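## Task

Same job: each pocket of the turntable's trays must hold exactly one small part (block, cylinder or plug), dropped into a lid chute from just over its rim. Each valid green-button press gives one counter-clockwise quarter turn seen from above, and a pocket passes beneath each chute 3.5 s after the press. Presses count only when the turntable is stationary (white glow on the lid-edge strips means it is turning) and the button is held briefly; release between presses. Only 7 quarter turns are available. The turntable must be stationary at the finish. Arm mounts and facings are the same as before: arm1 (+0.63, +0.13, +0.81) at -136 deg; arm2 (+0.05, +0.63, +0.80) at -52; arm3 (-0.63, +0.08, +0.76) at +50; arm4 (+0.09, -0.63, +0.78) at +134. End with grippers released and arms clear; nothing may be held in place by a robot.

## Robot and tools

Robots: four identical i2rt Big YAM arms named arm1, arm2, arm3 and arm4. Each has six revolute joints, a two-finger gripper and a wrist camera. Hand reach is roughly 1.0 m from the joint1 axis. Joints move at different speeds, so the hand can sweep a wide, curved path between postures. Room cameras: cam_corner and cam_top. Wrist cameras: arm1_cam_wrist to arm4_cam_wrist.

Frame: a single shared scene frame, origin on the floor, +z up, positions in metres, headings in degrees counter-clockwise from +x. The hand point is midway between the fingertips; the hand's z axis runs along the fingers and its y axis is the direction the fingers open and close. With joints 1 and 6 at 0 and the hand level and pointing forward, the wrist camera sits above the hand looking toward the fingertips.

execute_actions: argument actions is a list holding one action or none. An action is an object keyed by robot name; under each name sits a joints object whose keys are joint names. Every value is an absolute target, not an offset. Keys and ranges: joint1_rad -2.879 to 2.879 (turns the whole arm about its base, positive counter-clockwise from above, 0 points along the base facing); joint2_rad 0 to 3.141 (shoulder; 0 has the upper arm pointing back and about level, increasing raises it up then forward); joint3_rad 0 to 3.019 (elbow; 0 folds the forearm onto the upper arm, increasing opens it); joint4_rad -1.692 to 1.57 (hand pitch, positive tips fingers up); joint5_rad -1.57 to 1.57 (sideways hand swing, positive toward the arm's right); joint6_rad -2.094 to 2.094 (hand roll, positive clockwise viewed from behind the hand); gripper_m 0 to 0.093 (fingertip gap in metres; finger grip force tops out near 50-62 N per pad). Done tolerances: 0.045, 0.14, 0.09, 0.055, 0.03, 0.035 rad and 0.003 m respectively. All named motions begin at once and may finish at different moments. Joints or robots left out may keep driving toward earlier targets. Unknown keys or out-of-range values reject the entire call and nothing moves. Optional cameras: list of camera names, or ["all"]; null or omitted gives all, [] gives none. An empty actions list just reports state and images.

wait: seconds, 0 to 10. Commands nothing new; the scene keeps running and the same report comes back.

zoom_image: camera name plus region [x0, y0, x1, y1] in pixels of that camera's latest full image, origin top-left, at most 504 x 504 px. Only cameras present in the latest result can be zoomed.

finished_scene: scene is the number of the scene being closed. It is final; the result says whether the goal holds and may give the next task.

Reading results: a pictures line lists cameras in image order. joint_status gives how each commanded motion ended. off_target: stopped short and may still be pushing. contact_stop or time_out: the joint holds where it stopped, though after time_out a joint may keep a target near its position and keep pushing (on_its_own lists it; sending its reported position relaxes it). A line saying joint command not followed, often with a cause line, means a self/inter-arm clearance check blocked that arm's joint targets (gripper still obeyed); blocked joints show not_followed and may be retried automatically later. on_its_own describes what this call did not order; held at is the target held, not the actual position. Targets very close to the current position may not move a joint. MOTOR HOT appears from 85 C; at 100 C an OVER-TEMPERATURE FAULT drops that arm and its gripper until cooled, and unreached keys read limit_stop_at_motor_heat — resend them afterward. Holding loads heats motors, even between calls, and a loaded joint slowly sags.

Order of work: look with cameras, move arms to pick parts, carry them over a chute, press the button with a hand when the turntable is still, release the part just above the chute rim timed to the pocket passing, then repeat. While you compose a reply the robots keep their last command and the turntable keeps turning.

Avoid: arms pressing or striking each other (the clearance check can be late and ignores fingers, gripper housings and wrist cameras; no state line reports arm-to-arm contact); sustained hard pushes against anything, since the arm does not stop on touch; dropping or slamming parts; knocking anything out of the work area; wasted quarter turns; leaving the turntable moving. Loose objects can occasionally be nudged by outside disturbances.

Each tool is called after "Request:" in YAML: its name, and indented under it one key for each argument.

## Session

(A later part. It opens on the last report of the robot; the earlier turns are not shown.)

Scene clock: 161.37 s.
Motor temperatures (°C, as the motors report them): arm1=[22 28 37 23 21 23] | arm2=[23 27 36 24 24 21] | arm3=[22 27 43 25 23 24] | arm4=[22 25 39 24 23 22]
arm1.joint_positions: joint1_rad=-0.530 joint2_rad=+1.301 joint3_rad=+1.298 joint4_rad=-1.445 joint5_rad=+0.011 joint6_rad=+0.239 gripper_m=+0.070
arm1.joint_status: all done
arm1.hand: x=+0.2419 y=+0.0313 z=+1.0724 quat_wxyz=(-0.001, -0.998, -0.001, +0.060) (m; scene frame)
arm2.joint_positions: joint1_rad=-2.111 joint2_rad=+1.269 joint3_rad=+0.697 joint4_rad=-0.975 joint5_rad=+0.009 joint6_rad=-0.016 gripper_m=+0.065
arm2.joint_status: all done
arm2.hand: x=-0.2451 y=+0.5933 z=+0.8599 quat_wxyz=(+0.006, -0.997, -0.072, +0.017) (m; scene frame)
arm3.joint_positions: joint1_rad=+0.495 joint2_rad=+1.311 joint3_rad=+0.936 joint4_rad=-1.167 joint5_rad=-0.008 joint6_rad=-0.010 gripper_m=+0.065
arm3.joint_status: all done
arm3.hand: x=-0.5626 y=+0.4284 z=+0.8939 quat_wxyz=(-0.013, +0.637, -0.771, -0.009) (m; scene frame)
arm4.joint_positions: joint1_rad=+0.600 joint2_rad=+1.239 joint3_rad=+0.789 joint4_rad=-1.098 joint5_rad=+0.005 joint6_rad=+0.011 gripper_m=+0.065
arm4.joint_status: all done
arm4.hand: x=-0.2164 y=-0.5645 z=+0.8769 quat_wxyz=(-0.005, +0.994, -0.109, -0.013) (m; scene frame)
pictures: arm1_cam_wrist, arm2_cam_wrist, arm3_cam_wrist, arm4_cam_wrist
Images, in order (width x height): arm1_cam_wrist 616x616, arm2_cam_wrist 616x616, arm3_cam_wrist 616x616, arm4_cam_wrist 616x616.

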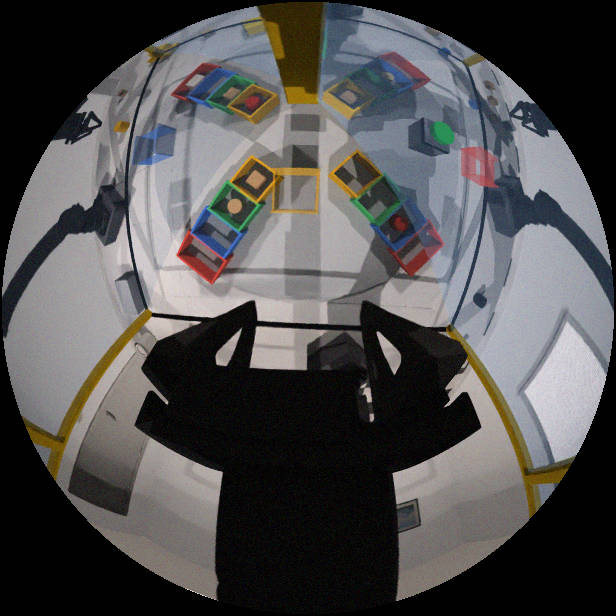

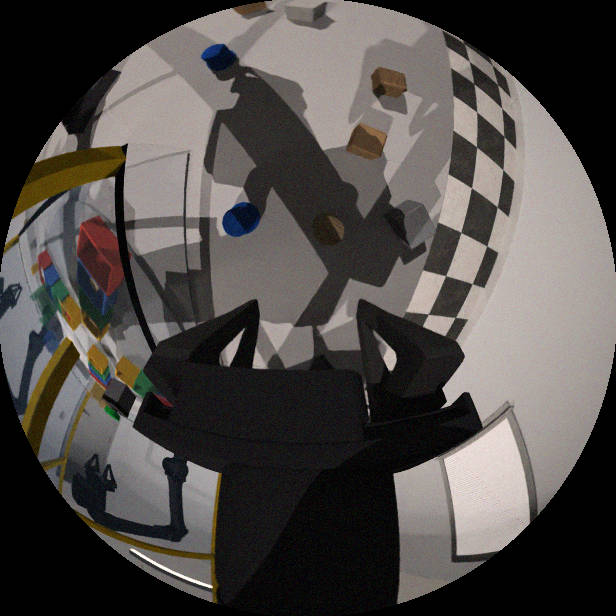

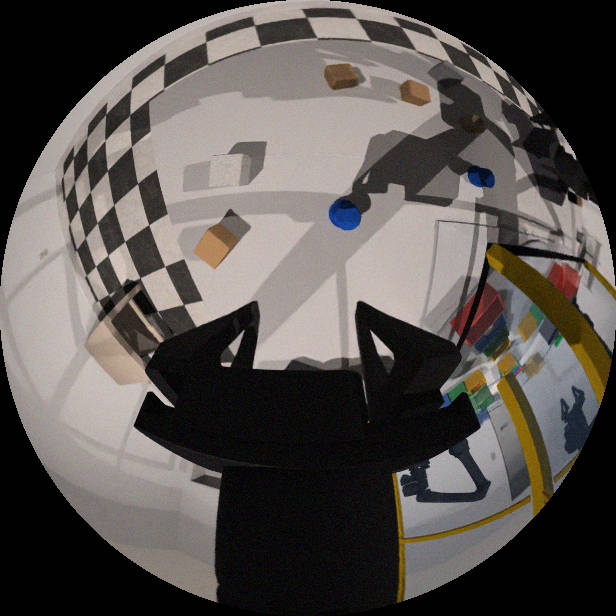

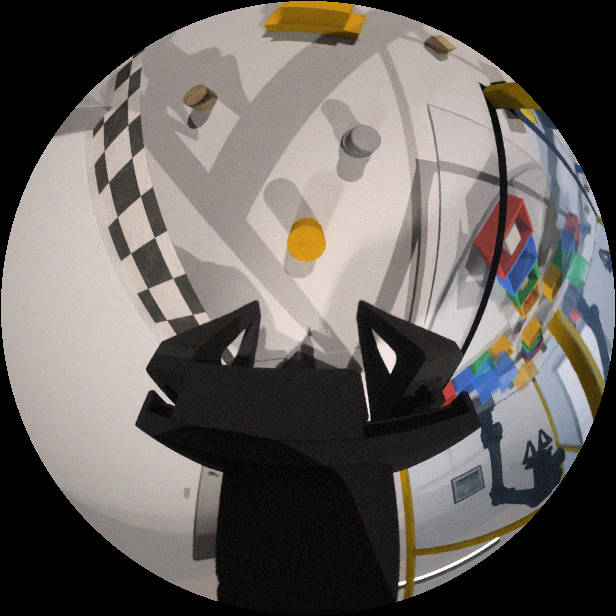

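Request:
execute_actions:
  actions:
    - {"arm1":{"joints":{"joint2_rad":1.612,"joint3_rad":1.253,"joint4_rad":-1.095,"joint6_rad":0.28}},"arm2":{"joints":{"joint1_rad":-2.186,"joint2_rad":1.632,"joint3_rad":0.682,"joint4_rad":-0.607}},"arm3":{"joints":{"joint1_rad":0.376,"joint2_rad":1.657,"joint3_rad":0.897,"joint4_rad":-0.784}},"arm4":{"joints":{"joint1_rad":0.466,"joint2_rad":1.770,"joint3_rad":1.06,"joint4_rad":-0.808}}}
  cameras: ["arm1_cam_wrist","arm2_cam_wrist","arm3_cam_wrist","arm4_cam_wrist"]

Scene clock: 258.97 s.
Motor temperatures (°C, as the motors report them): arm1=[22 29 39 23 21 23] | arm2=[23 27 36 24 24 21] | arm3=[22 27 45 25 23 24] | arm4=[22 25 40 23 23 22]
arm1.joint_positions: joint1_rad=-0.530 joint2_rad=+1.609 joint3_rad=+1.246 joint4_rad=-1.105 joint5_rad=+0.011 joint6_rad=+0.269 gripper_m=+0.070
arm1.joint_status: all done
arm1.hand: x=+0.1567 y=+0.0126 z=+0.9297 quat_wxyz=(+0.001, -0.999, +0.014, +0.050) (m; scene frame)
arm2.joint_positions: joint1_rad=-2.186 joint2_rad=+1.629 joint3_rad=+0.680 joint4_rad=-0.623 joint5_rad=+0.009 joint6_rad=-0.016 gripper_m=+0.065
arm2.joint_status: all done
arm2.hand: x=-0.2805 y=+0.6143 z=+0.7486 quat_wxyz=(+0.007, -0.999, -0.035, +0.004) (m; scene frame)
arm3.joint_positions: joint1_rad=+0.374 joint2_rad=+1.666 joint3_rad=+0.895 joint4_rad=-0.795 joint5_rad=-0.008 joint6_rad=-0.010 gripper_m=+0.065
arm3.joint_status: all done
arm3.hand: x=-0.5048 y=+0.4633 z=+0.7553 quat_wxyz=(-0.004, +0.589, -0.808, -0.002) (m; scene frame)
arm4.joint_positions: joint1_rad=+0.461 joint2_rad=+1.783 joint3_rad=+1.044 joint4_rad=-0.814 joint5_rad=+0.005 joint6_rad=+0.011 gripper_m=+0.065
arm4.joint_status: all done
arm4.hand: x=-0.3388 y=-0.4742 z=+0.7624 quat_wxyz=(-0.005, +0.984, -0.178, -0.010) (m; scene frame)
pictures: arm1_cam_wrist, arm2_cam_wrist, arm3_cam_wrist, arm4_cam_wrist
Images, in order (width x height): arm1_cam_wrist 616x616, arm2_cam_wrist 616x616, arm3_cam_wrist 616x616, arm4_cam_wrist 616x616.

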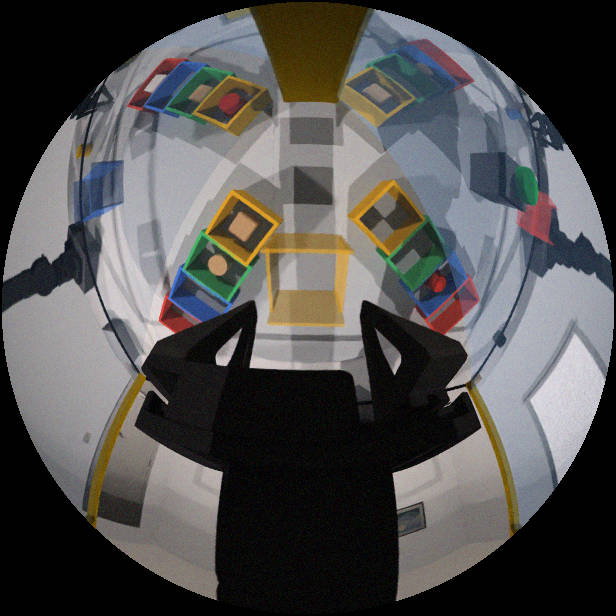

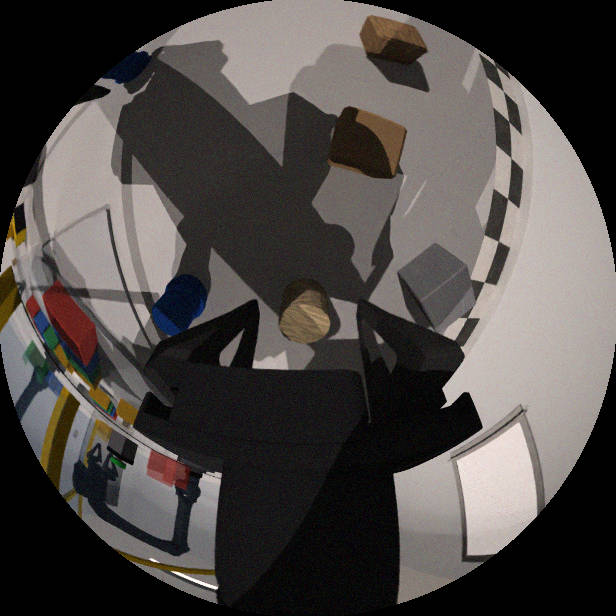

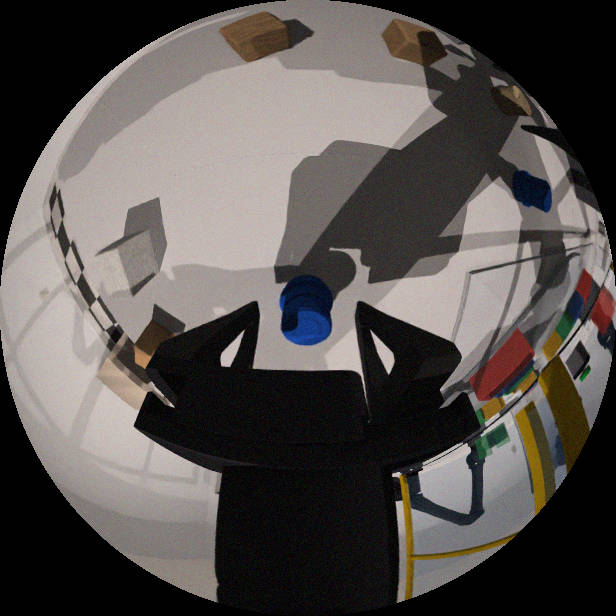

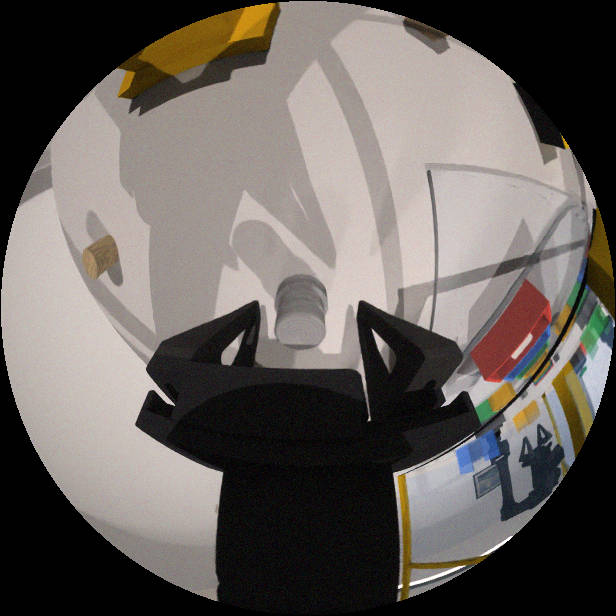

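Request:
zoom_image:
  camera: "arm2_cam_wrist"
  region: [240, 260, 380, 380]

Request:
zoom_image:
  camera: "arm3_cam_wrist"
  region: [240, 260, 380, 380]

Request:
zoom_image:
  camera: "arm4_cam_wrist"
  region: [240, 260, 380, 380]

Request:
zoom_image:
  camera: "arm1_cam_wrist"
  region: [240, 220, 380, 340]

Region (240, 260, 380, 380) of arm2_cam_wrist's 616x616 image, scaled by 3.600, with more detail than that image has; it fills the top 432 rows of this view, and the rest is white.

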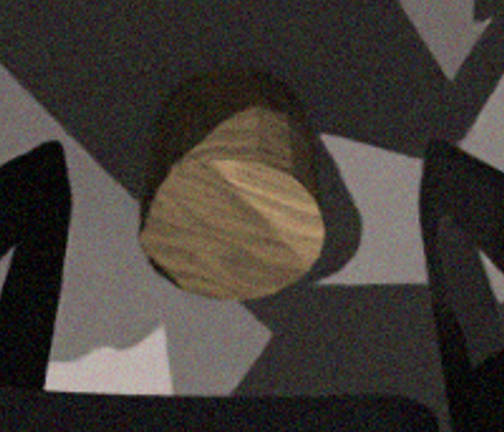

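Region (240, 260, 380, 380) of arm3_cam_wrist's 616x616 image, scaled by 3.600, with more detail than that image has; it fills the top 432 rows of this view, and the rest is white.

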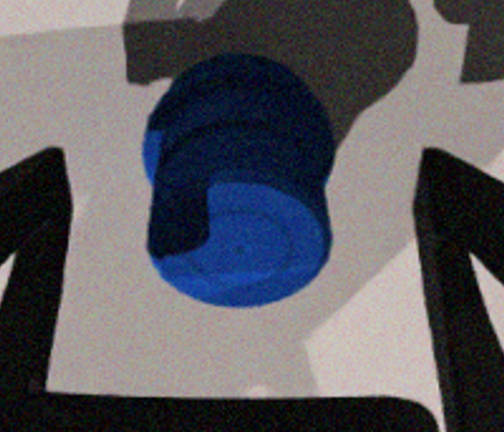

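Region (240, 260, 380, 380) of arm4_cam_wrist's 616x616 image, scaled by 3.600, with more detail than that image has; it fills the top 432 rows of this view, and the rest is white.

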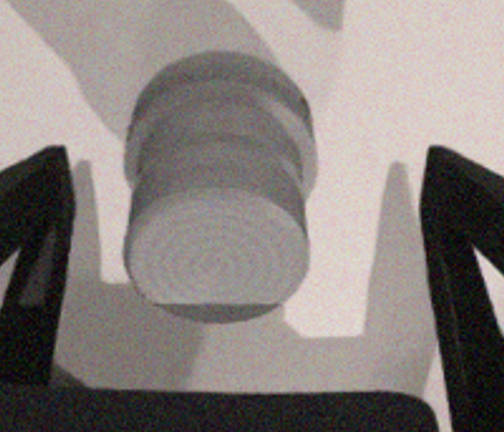

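Region (240, 220, 380, 340) of arm1_cam_wrist's 616x616 image, scaled by 3.600, with more detail than that image has; it fills the top 432 rows of this view, and the rest is white.

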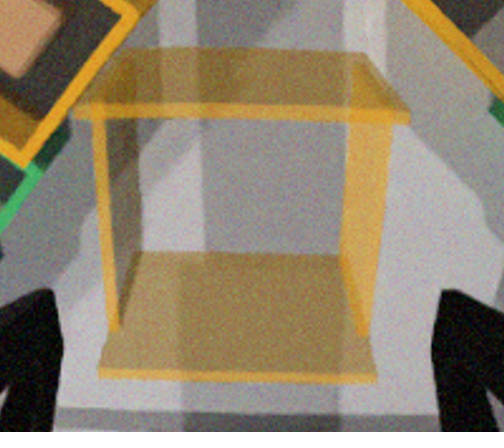

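Request:
execute_actions:
  actions:
    - {"arm2":{"joints":{"gripper_m":0.02}},"arm3":{"joints":{"gripper_m":0.018}},"arm4":{"joints":{"gripper_m":0.018}}}
  cameras: ["arm2_cam_wrist","arm3_cam_wrist","arm4_cam_wrist"]

Scene clock: 316.57 s.
Motor temperatures (°C, as the motors report them): arm1=[22 30 39 23 21 23] | arm2=[23 28 34 24 24 21] | arm3=[22 28 42 25 23 24] | arm4=[22 27 39 23 23 22]
arm1.joint_positions: joint1_rad=-0.530 joint2_rad=+1.609 joint3_rad=+1.246 joint4_rad=-1.105 joint5_rad=+0.011 joint6_rad=+0.269 gripper_m=+0.070
arm1.joint_status: not commanded
arm1.hand: x=+0.1567 y=+0.0126 z=+0.9297 quat_wxyz=(+0.001, -0.999, +0.014, +0.050) (m; scene frame)
arm2.joint_positions: joint1_rad=-2.186 joint2_rad=+1.629 joint3_rad=+0.680 joint4_rad=-0.623 joint5_rad=+0.009 joint6_rad=-0.016 gripper_m=+0.030
arm2.joint_status: gripper_m off_target (ended at +0.030, target +0.020)
arm2.hand: x=-0.2805 y=+0.6143 z=+0.7486 quat_wxyz=(+0.007, -0.999, -0.035, +0.004) (m; scene frame)
arm3.joint_positions: joint1_rad=+0.374 joint2_rad=+1.666 joint3_rad=+0.895 joint4_rad=-0.795 joint5_rad=-0.008 joint6_rad=-0.010 gripper_m=+0.028
arm3.joint_status: gripper_m off_target (ended at +0.028, target +0.018)
arm3.hand: x=-0.5048 y=+0.4633 z=+0.7553 quat_wxyz=(-0.004, +0.589, -0.808, -0.002) (m; scene frame)
arm4.joint_positions: joint1_rad=+0.462 joint2_rad=+1.783 joint3_rad=+1.044 joint4_rad=-0.814 joint5_rad=+0.005 joint6_rad=+0.011 gripper_m=+0.030
arm4.joint_status: gripper_m off_target (ended at +0.030, target +0.018)
arm4.hand: x=-0.3389 y=-0.4744 z=+0.7624 quat_wxyz=(-0.005, +0.984, -0.178, -0.010) (m; scene frame)
pictures: arm2_cam_wrist, arm3_cam_wrist, arm4_cam_wrist
Images, in order (width x height): arm2_cam_wrist 616x616, arm3_cam_wrist 616x616, arm4_cam_wrist 616x616.

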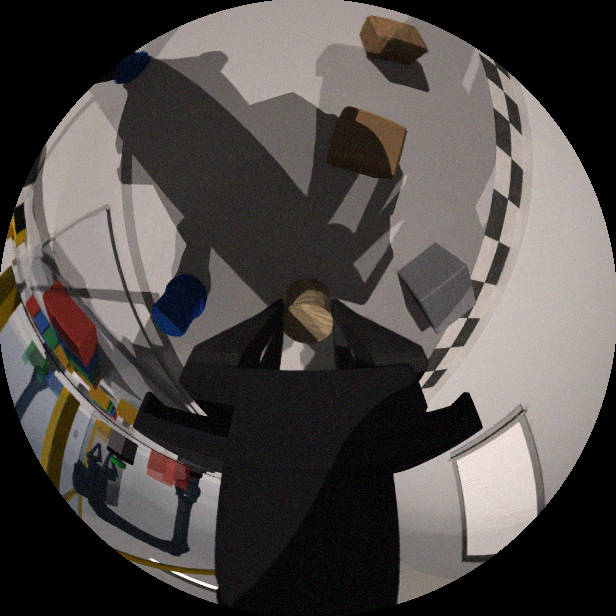

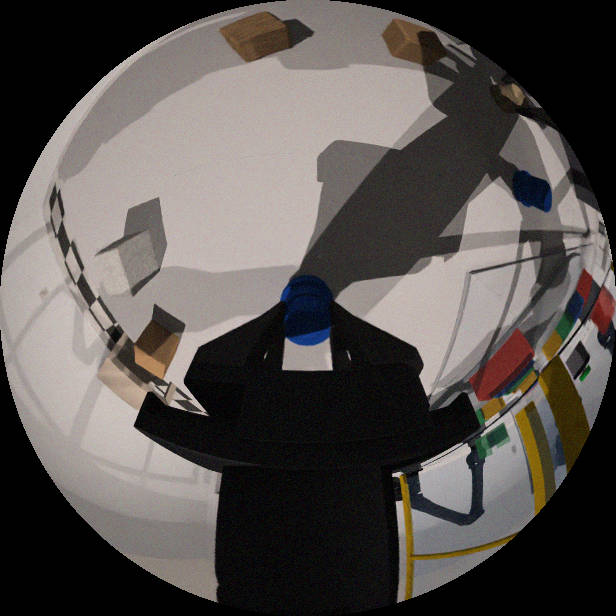

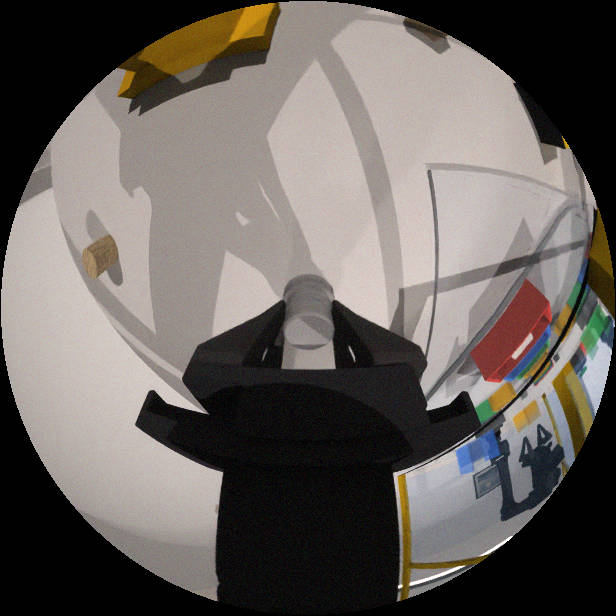

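Request:
execute_actions:
  actions:
    - {"arm1":{"joints":{"joint2_rad":1.22,"joint4_rad":-1.55,"joint6_rad":0.0}},"arm2":{"joints":{"joint2_rad":1.13,"joint3_rad":1.0,"joint4_rad":-1.31}},"arm3":{"joints":{"joint2_rad":1.02,"joint3_rad":1.10,"joint4_rad":-1.55,"joint6_rad":-0.15}},"arm4":{"joints":{"joint2_rad":1.29,"joint3_rad":1.10,"joint4_rad":-1.35,"joint6_rad":0.22}}}
  cameras: ["arm2_cam_wrist","arm3_cam_wrist","arm4_cam_wrist","cam_top"]

Scene clock: 326.90 s.
Motor temperatures (°C, as the motors report them): arm1=[22 30 39 23 21 23] | arm2=[23 28 34 24 24 21] | arm3=[22 28 43 25 23 24] | arm4=[22 27 39 23 23 22]
arm1.joint_positions: joint1_rad=-0.530 joint2_rad=+1.214 joint3_rad=+1.246 joint4_rad=-1.541 joint5_rad=+0.011 joint6_rad=+0.011 gripper_m=+0.070
arm1.joint_status: all done
arm1.hand: x=+0.2888 y=+0.0427 z=+1.0805 quat_wxyz=(+0.010, -0.993, -0.115, +0.030) (m; scene frame)
arm2.joint_positions: joint1_rad=-2.186 joint2_rad=+1.116 joint3_rad=+0.985 joint4_rad=-1.297 joint5_rad=+0.009 joint6_rad=-0.016 gripper_m=+0.030
arm2.joint_status: all done
arm2.hand: x=-0.2747 y=+0.6134 z=+1.0078 quat_wxyz=(+0.006, -0.997, -0.034, +0.076) (m; scene frame)
arm3.joint_positions: joint1_rad=+0.374 joint2_rad=+1.016 joint3_rad=+1.078 joint4_rad=-1.540 joint5_rad=-0.008 joint6_rad=-0.141 gripper_m=+0.028
arm3.joint_status: all done
arm3.hand: x=-0.5445 y=+0.3523 z=+1.0330 quat_wxyz=(-0.042, +0.641, -0.766, -0.025) (m; scene frame)
arm4.joint_positions: joint1_rad=+0.462 joint2_rad=+1.280 joint3_rad=+1.064 joint4_rad=-1.341 joint5_rad=+0.005 joint6_rad=+0.212 gripper_m=+0.030
arm4.joint_status: all done
arm4.hand: x=-0.2441 y=-0.5090 z=+0.9635 quat_wxyz=(-0.004, +0.961, -0.276, -0.009) (m; scene frame)
pictures: arm2_cam_wrist, arm3_cam_wrist, arm4_cam_wrist, cam_top
Images, in order (width x height): arm2_cam_wrist 616x616, arm3_cam_wrist 616x616, arm4_cam_wrist 616x616, cam_top 672x504.

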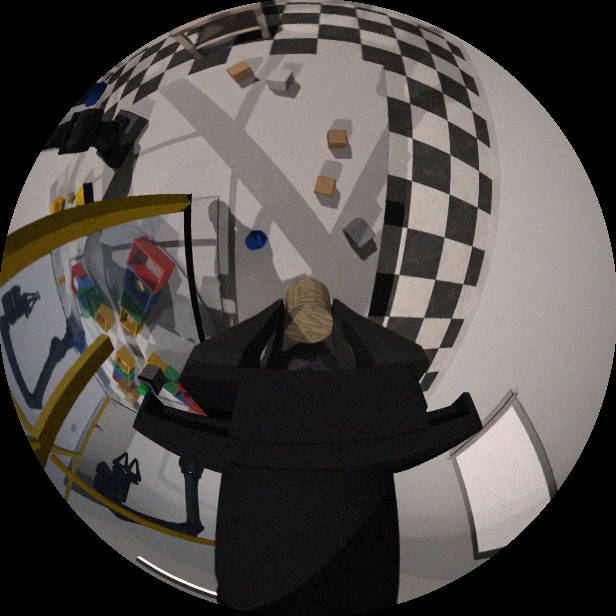

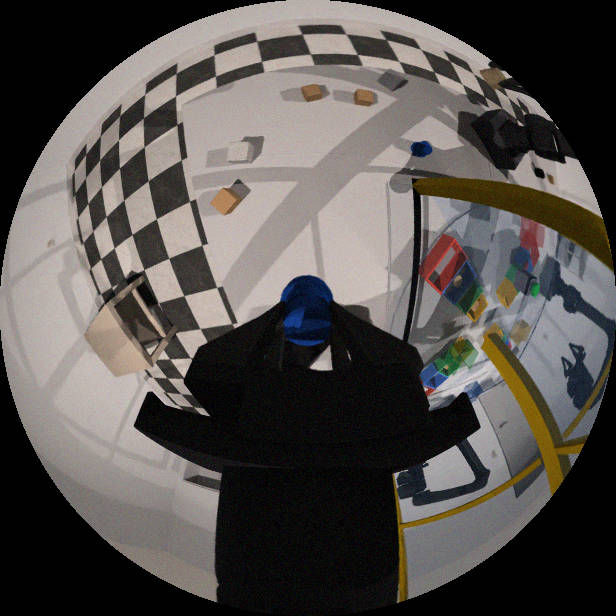

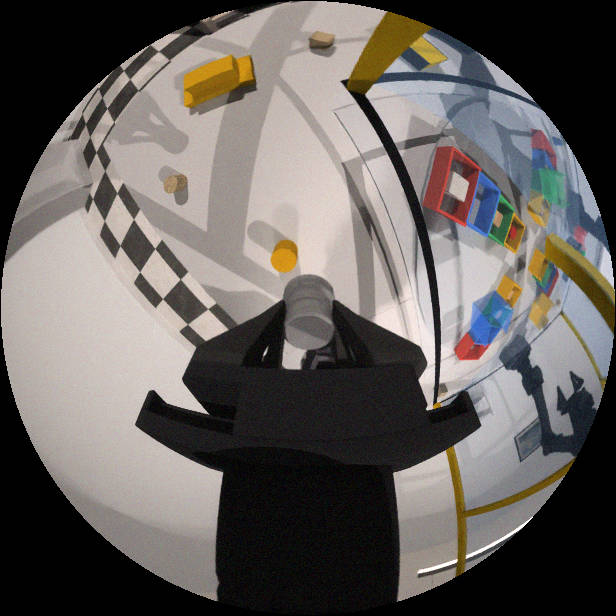

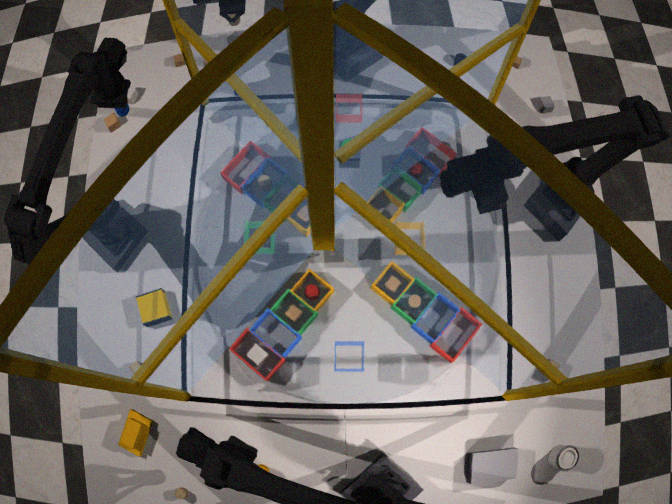

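Request:
execute_actions:
  actions:
    - {"arm1":{"joints":{"joint1_rad":0.65}},"arm2":{"joints":{"joint1_rad":-0.77,"joint3_rad":0.975}},"arm3":{"joints":{"joint1_rad":-0.96,"joint3_rad":1.235,"joint4_rad":-1.67}},"arm4":{"joints":{"joint1_rad":-0.51,"joint3_rad":1.125}}}

Scene clock: 333.13 s.
Motor temperatures (°C, as the motors report them): arm1=[22 29 39 23 21 23] | arm2=[23 27 35 24 24 21] | arm3=[22 27 44 25 23 24] | arm4=[22 27 40 23 23 22]
arm1.joint_positions: joint1_rad=+0.645 joint2_rad=+1.214 joint3_rad=+1.246 joint4_rad=-1.541 joint5_rad=+0.011 joint6_rad=+0.009 gripper_m=+0.070
arm1.joint_status: all done
arm1.hand: x=+0.5732 y=-0.2217 z=+1.0767 quat_wxyz=(-0.010, -0.762, -0.647, +0.021) (m; scene frame)
arm2.joint_positions: joint1_rad=-0.770 joint2_rad=+1.121 joint3_rad=+0.973 joint4_rad=-1.297 joint5_rad=+0.009 joint6_rad=-0.016 gripper_m=+0.030
arm2.joint_status: all done
arm2.hand: x=+0.0200 y=+0.3041 z=+0.9976 quat_wxyz=(-0.034, -0.735, -0.675, +0.052) (m; scene frame)
arm3.joint_positions: joint1_rad=-0.955 joint2_rad=+1.021 joint3_rad=+1.196 joint4_rad=-1.661 joint5_rad=-0.008 joint6_rad=-0.142 gripper_m=+0.028
arm3.joint_status: all done
arm3.hand: x=-0.3551 y=+0.0617 z=+1.0781 quat_wxyz=(-0.048, +0.032, -0.998, +0.000) (m; scene frame)
arm4.joint_positions: joint1_rad=-0.512 joint2_rad=+1.284 joint3_rad=+1.069 joint4_rad=-1.341 joint5_rad=+0.006 joint6_rad=+0.213 gripper_m=+0.030
arm4.joint_status: all done
arm4.hand: x=+0.0021 y=-0.2847 z=+0.9643 quat_wxyz=(-0.006, +0.720, -0.694, -0.008) (m; scene frame)
pictures: arm1_cam_wrist, arm2_cam_wrist, arm3_cam_wrist, arm4_cam_wrist, cam_corner, cam_top
Images, in order (width x height): arm1_cam_wrist 616x616, arm2_cam_wrist 616x616, arm3_cam_wrist 616x616, arm4_cam_wrist 616x616, cam_corner 672x504, cam_top 672x504.

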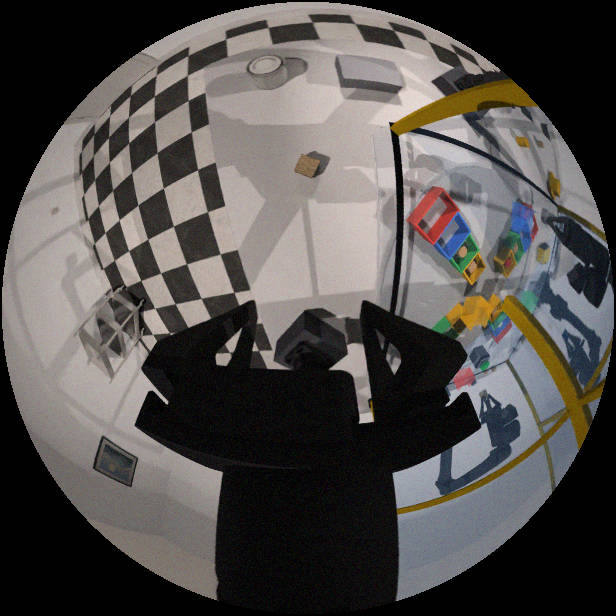

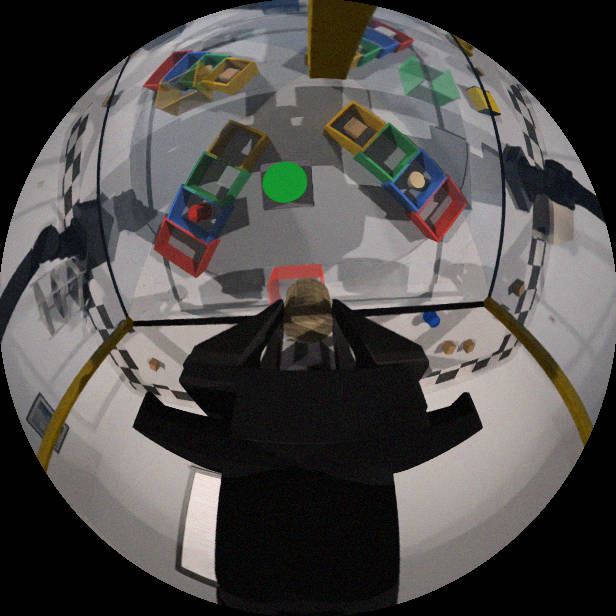

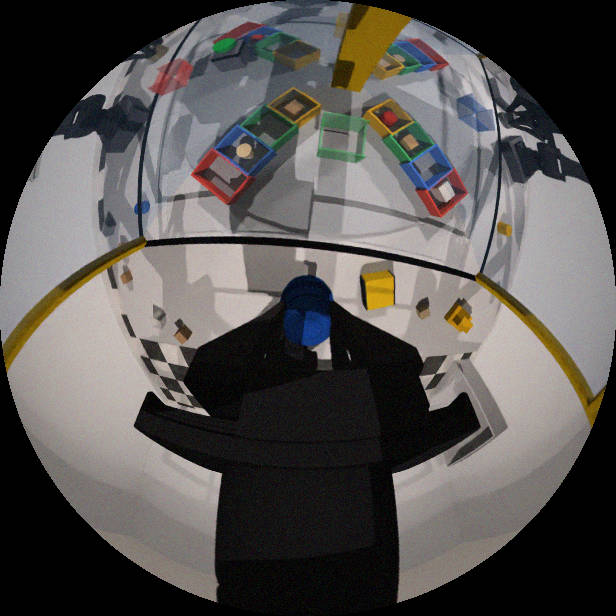

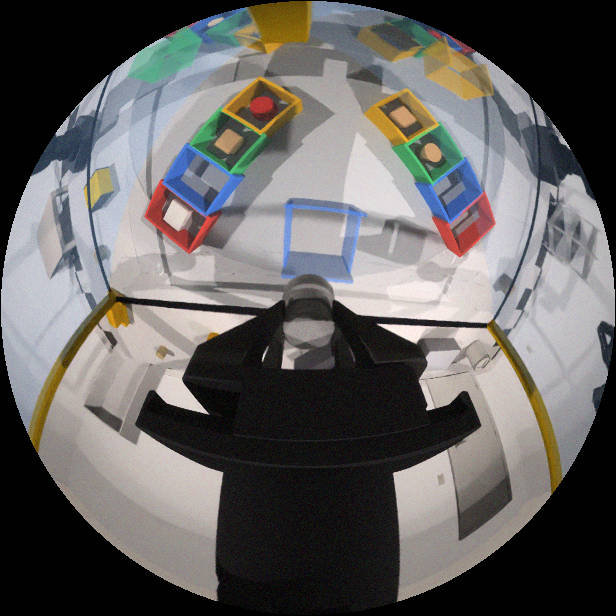

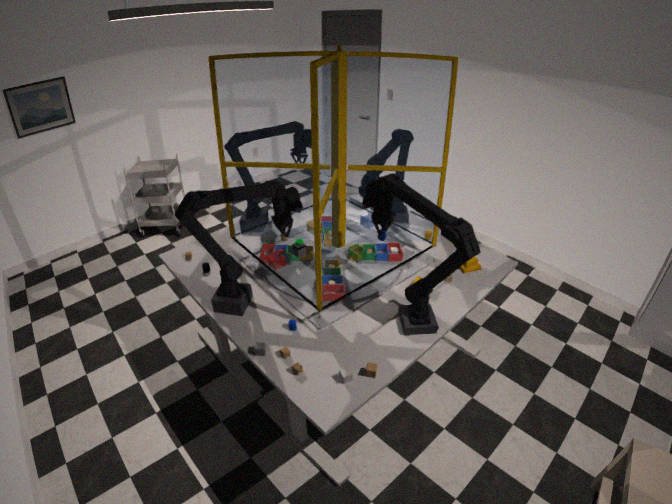

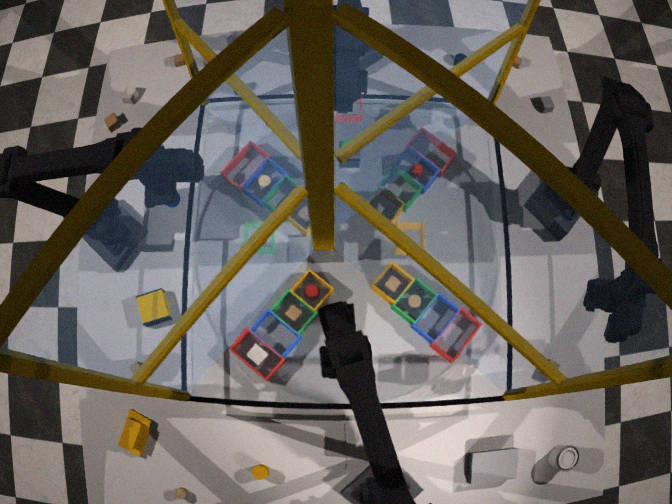

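Request:
zoom_image:
  camera: "arm2_cam_wrist"
  region: [250, 240, 350, 340]

Request:
zoom_image:
  camera: "arm2_cam_wrist"
  region: [240, 140, 340, 240]

Request:
zoom_image:
  camera: "arm3_cam_wrist"
  region: [300, 95, 384, 179]

Request:
zoom_image:
  camera: "arm4_cam_wrist"
  region: [264, 184, 384, 304]

Request:
zoom_image:
  camera: "arm1_cam_wrist"
  region: [270, 130, 342, 202]

Region (250, 240, 350, 340) of arm2_cam_wrist's 616x616 image, scaled by 5.040, with more detail than that image has.

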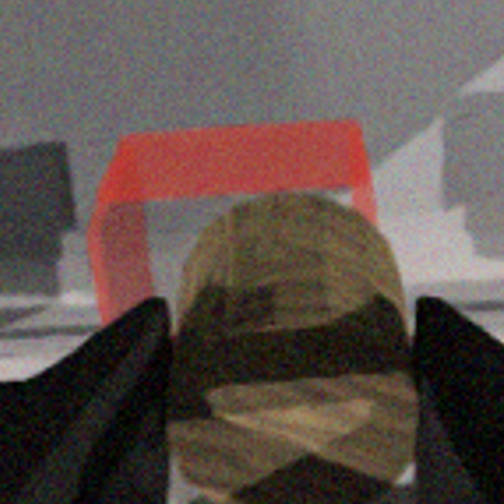

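Region (240, 140, 340, 240) of arm2_cam_wrist's 616x616 image, scaled by 5.040, with more detail than that image has.

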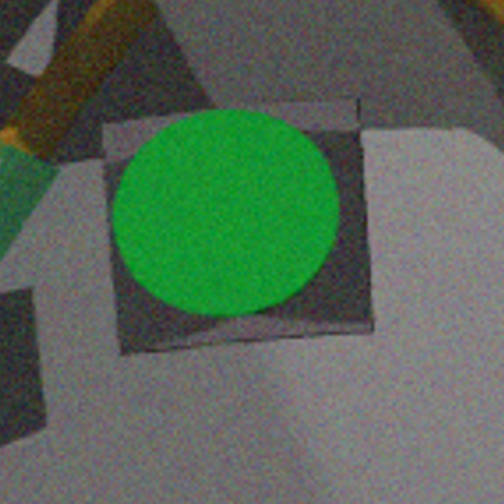

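Region (300, 95, 384, 179) of arm3_cam_wrist's 616x616 image, scaled by 6.000, with more detail than that image has.

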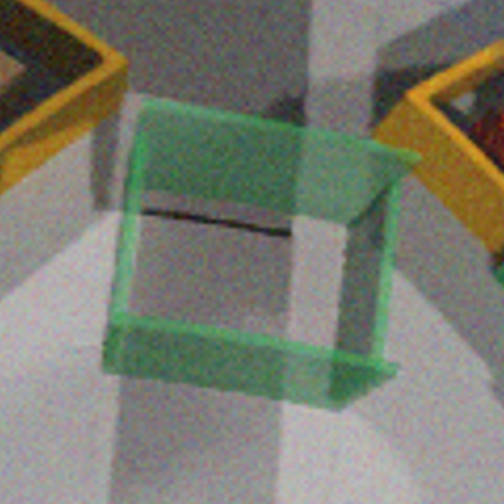

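Region (264, 184, 384, 304) of arm4_cam_wrist's 616x616 image, scaled by 4.200, with more detail than that image has.

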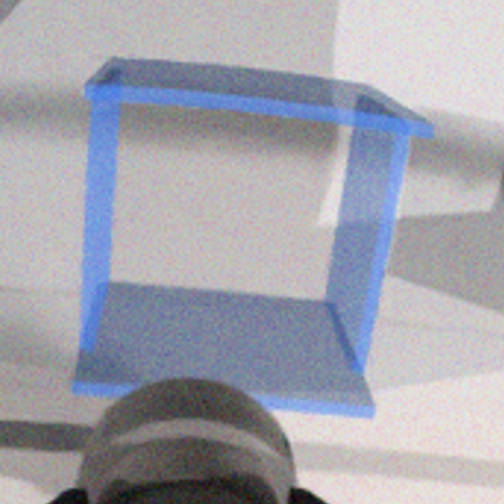

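Region (270, 130, 342, 202) of arm1_cam_wrist's 616x616 image, scaled by 7.000, with more detail than that image has.

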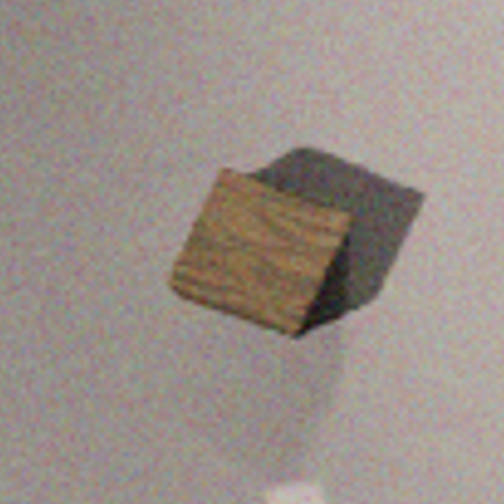

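Request:
execute_actions:
  actions:
    - {"arm1":{"joints":{"joint2_rad":1.62,"joint3_rad":1.165,"joint4_rad":-1.07,"joint6_rad":0.38}},"arm2":{"joints":{"joint1_rad":-0.730,"joint2_rad":1.258,"joint3_rad":0.978,"joint4_rad":-0.973}},"arm3":{"joints":{"joint1_rad":-1.012,"joint2_rad":1.447,"joint3_rad":1.205,"joint4_rad":-1.132}},"arm4":{"joints":{"joint1_rad":-0.555,"joint2_rad":1.365,"joint3_rad":1.09,"joint4_rad":-1.270}}}

Scene clock: 384.83 s.
Motor temperatures (°C, as the motors report them): arm1=[22 28 39 23 21 23] | arm2=[23 27 36 24 24 21] | arm3=[22 27 50 25 23 24] | arm4=[22 26 45 23 23 22]
arm1.joint_positions: joint1_rad=+0.645 joint2_rad=+1.620 joint3_rad=+1.161 joint4_rad=-1.080 joint5_rad=+0.011 joint6_rad=+0.369 gripper_m=+0.070
arm1.joint_status: all done
arm1.hand: x=+0.5569 y=-0.3257 z=+0.8892 quat_wxyz=(-0.002, -0.866, -0.500, +0.010) (m; scene frame)
arm2.joint_positions: joint1_rad=-0.733 joint2_rad=+1.264 joint3_rad=+0.973 joint4_rad=-0.992 joint5_rad=+0.009 joint6_rad=-0.016 gripper_m=+0.030
arm2.joint_status: all done
arm2.hand: x=+0.0268 y=+0.2223 z=+0.9630 quat_wxyz=(-0.090, -0.717, -0.683, +0.110) (m; scene frame)
arm3.joint_positions: joint1_rad=-1.006 joint2_rad=+1.454 joint3_rad=+1.196 joint4_rad=-1.145 joint5_rad=-0.008 joint6_rad=-0.142 gripper_m=+0.028
arm3.joint_status: all done
arm3.hand: x=-0.1801 y=+0.0250 z=+0.9444 quat_wxyz=(-0.089, +0.007, -0.996, +0.007) (m; scene frame)
arm4.joint_positions: joint1_rad=-0.555 joint2_rad=+1.371 joint3_rad=+1.069 joint4_rad=-1.279 joint5_rad=+0.006 joint6_rad=+0.213 gripper_m=+0.030
arm4.joint_status: all done
arm4.hand: x=+0.0129 y=-0.2629 z=+0.9344 quat_wxyz=(+0.000, +0.705, -0.709, +0.003) (m; scene frame)
pictures: arm1_cam_wrist, arm2_cam_wrist, arm3_cam_wrist, arm4_cam_wrist, cam_corner, cam_top
Images, in order (width x height): arm1_cam_wrist 616x616, arm2_cam_wrist 616x616, arm3_cam_wrist 616x616, arm4_cam_wrist 616x616, cam_corner 672x504, cam_top 672x504.

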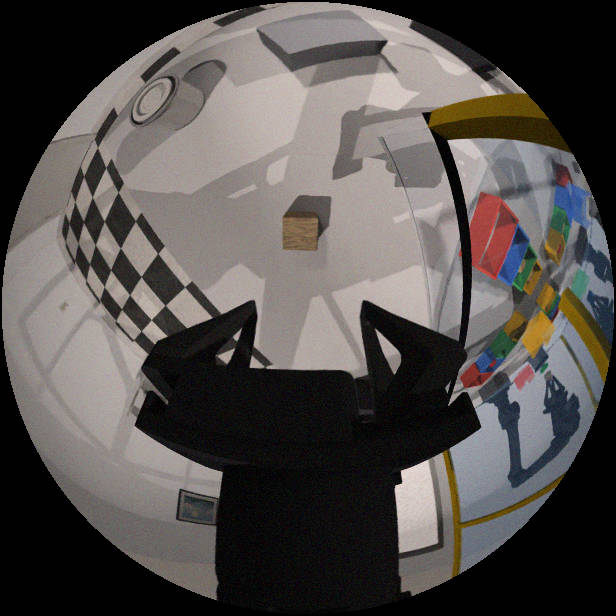

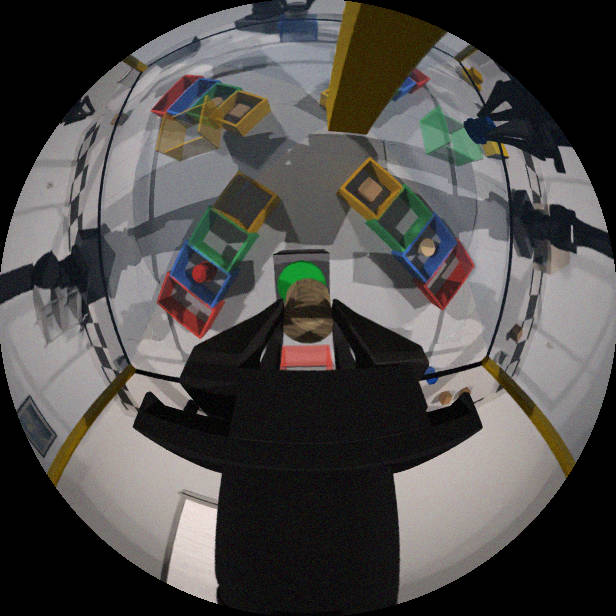

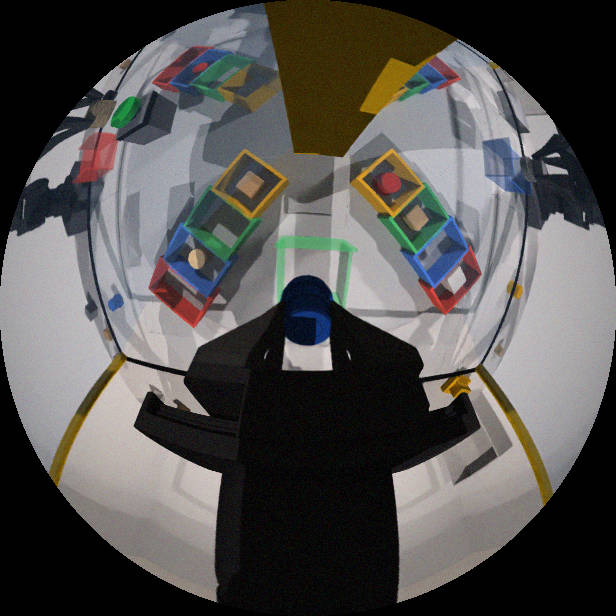

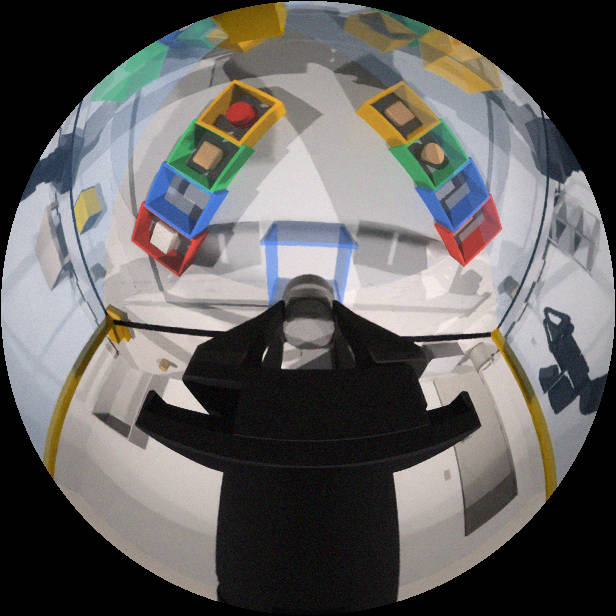

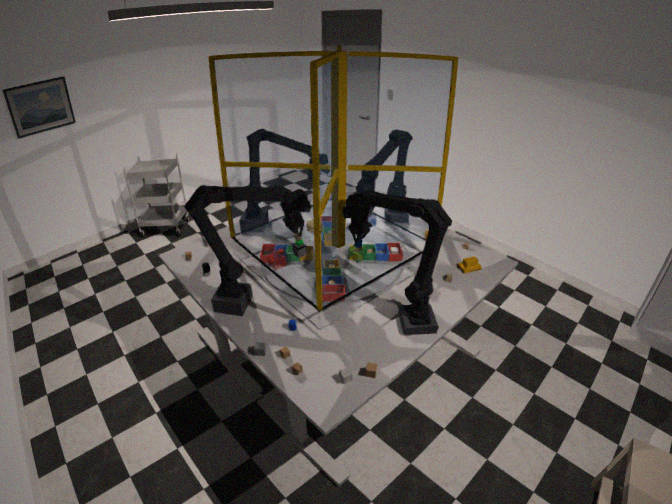

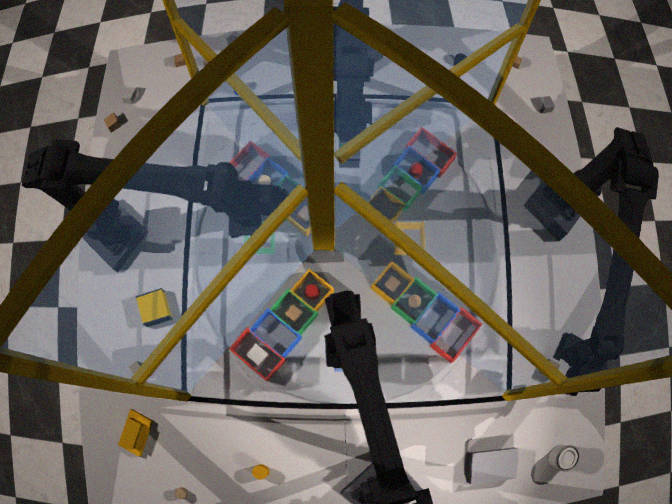

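Request:
zoom_image:
  camera: "arm3_cam_wrist"
  region: [250, 220, 376, 346]

Request:
zoom_image:
  camera: "arm4_cam_wrist"
  region: [246, 210, 372, 336]

Request:
zoom_image:
  camera: "arm2_cam_wrist"
  region: [246, 240, 372, 380]

Request:
zoom_image:
  camera: "arm1_cam_wrist"
  region: [260, 190, 344, 274]

Region (250, 220, 376, 346) of arm3_cam_wrist's 616x616 image, scaled by 4.000, with more detail than that image has.

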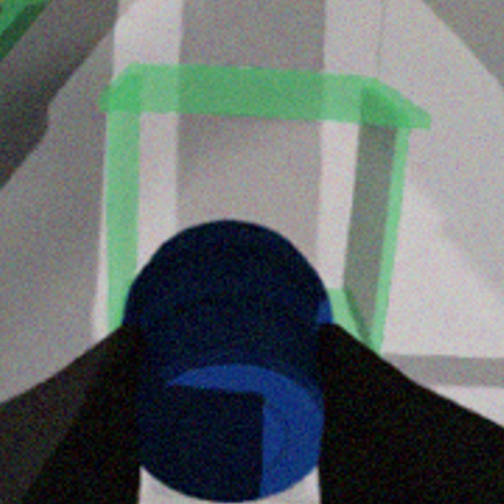

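Region (246, 210, 372, 336) of arm4_cam_wrist's 616x616 image, scaled by 4.000, with more detail than that image has.

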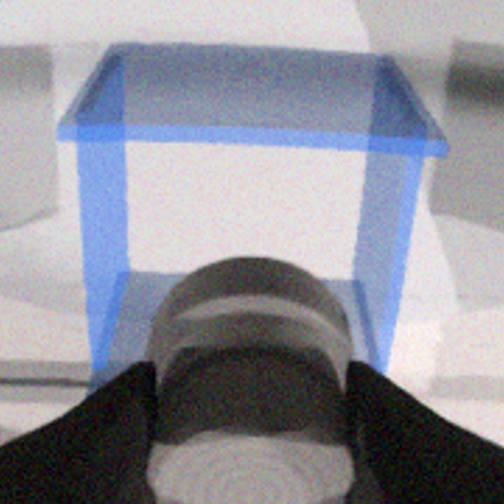

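Region (246, 240, 372, 380) of arm2_cam_wrist's 616x616 image, scaled by 3.600, with more detail than that image has; it fills the left 454 columns of this view, and the rest is white.

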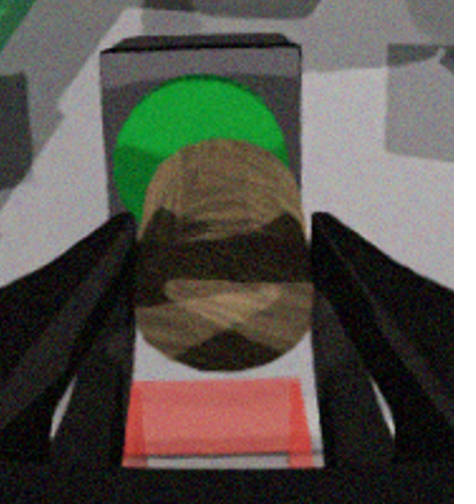

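Region (260, 190, 344, 274) of arm1_cam_wrist's 616x616 image, scaled by 6.000, with more detail than that image has.

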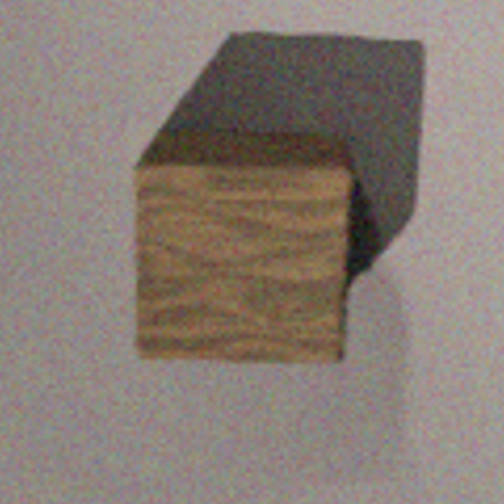

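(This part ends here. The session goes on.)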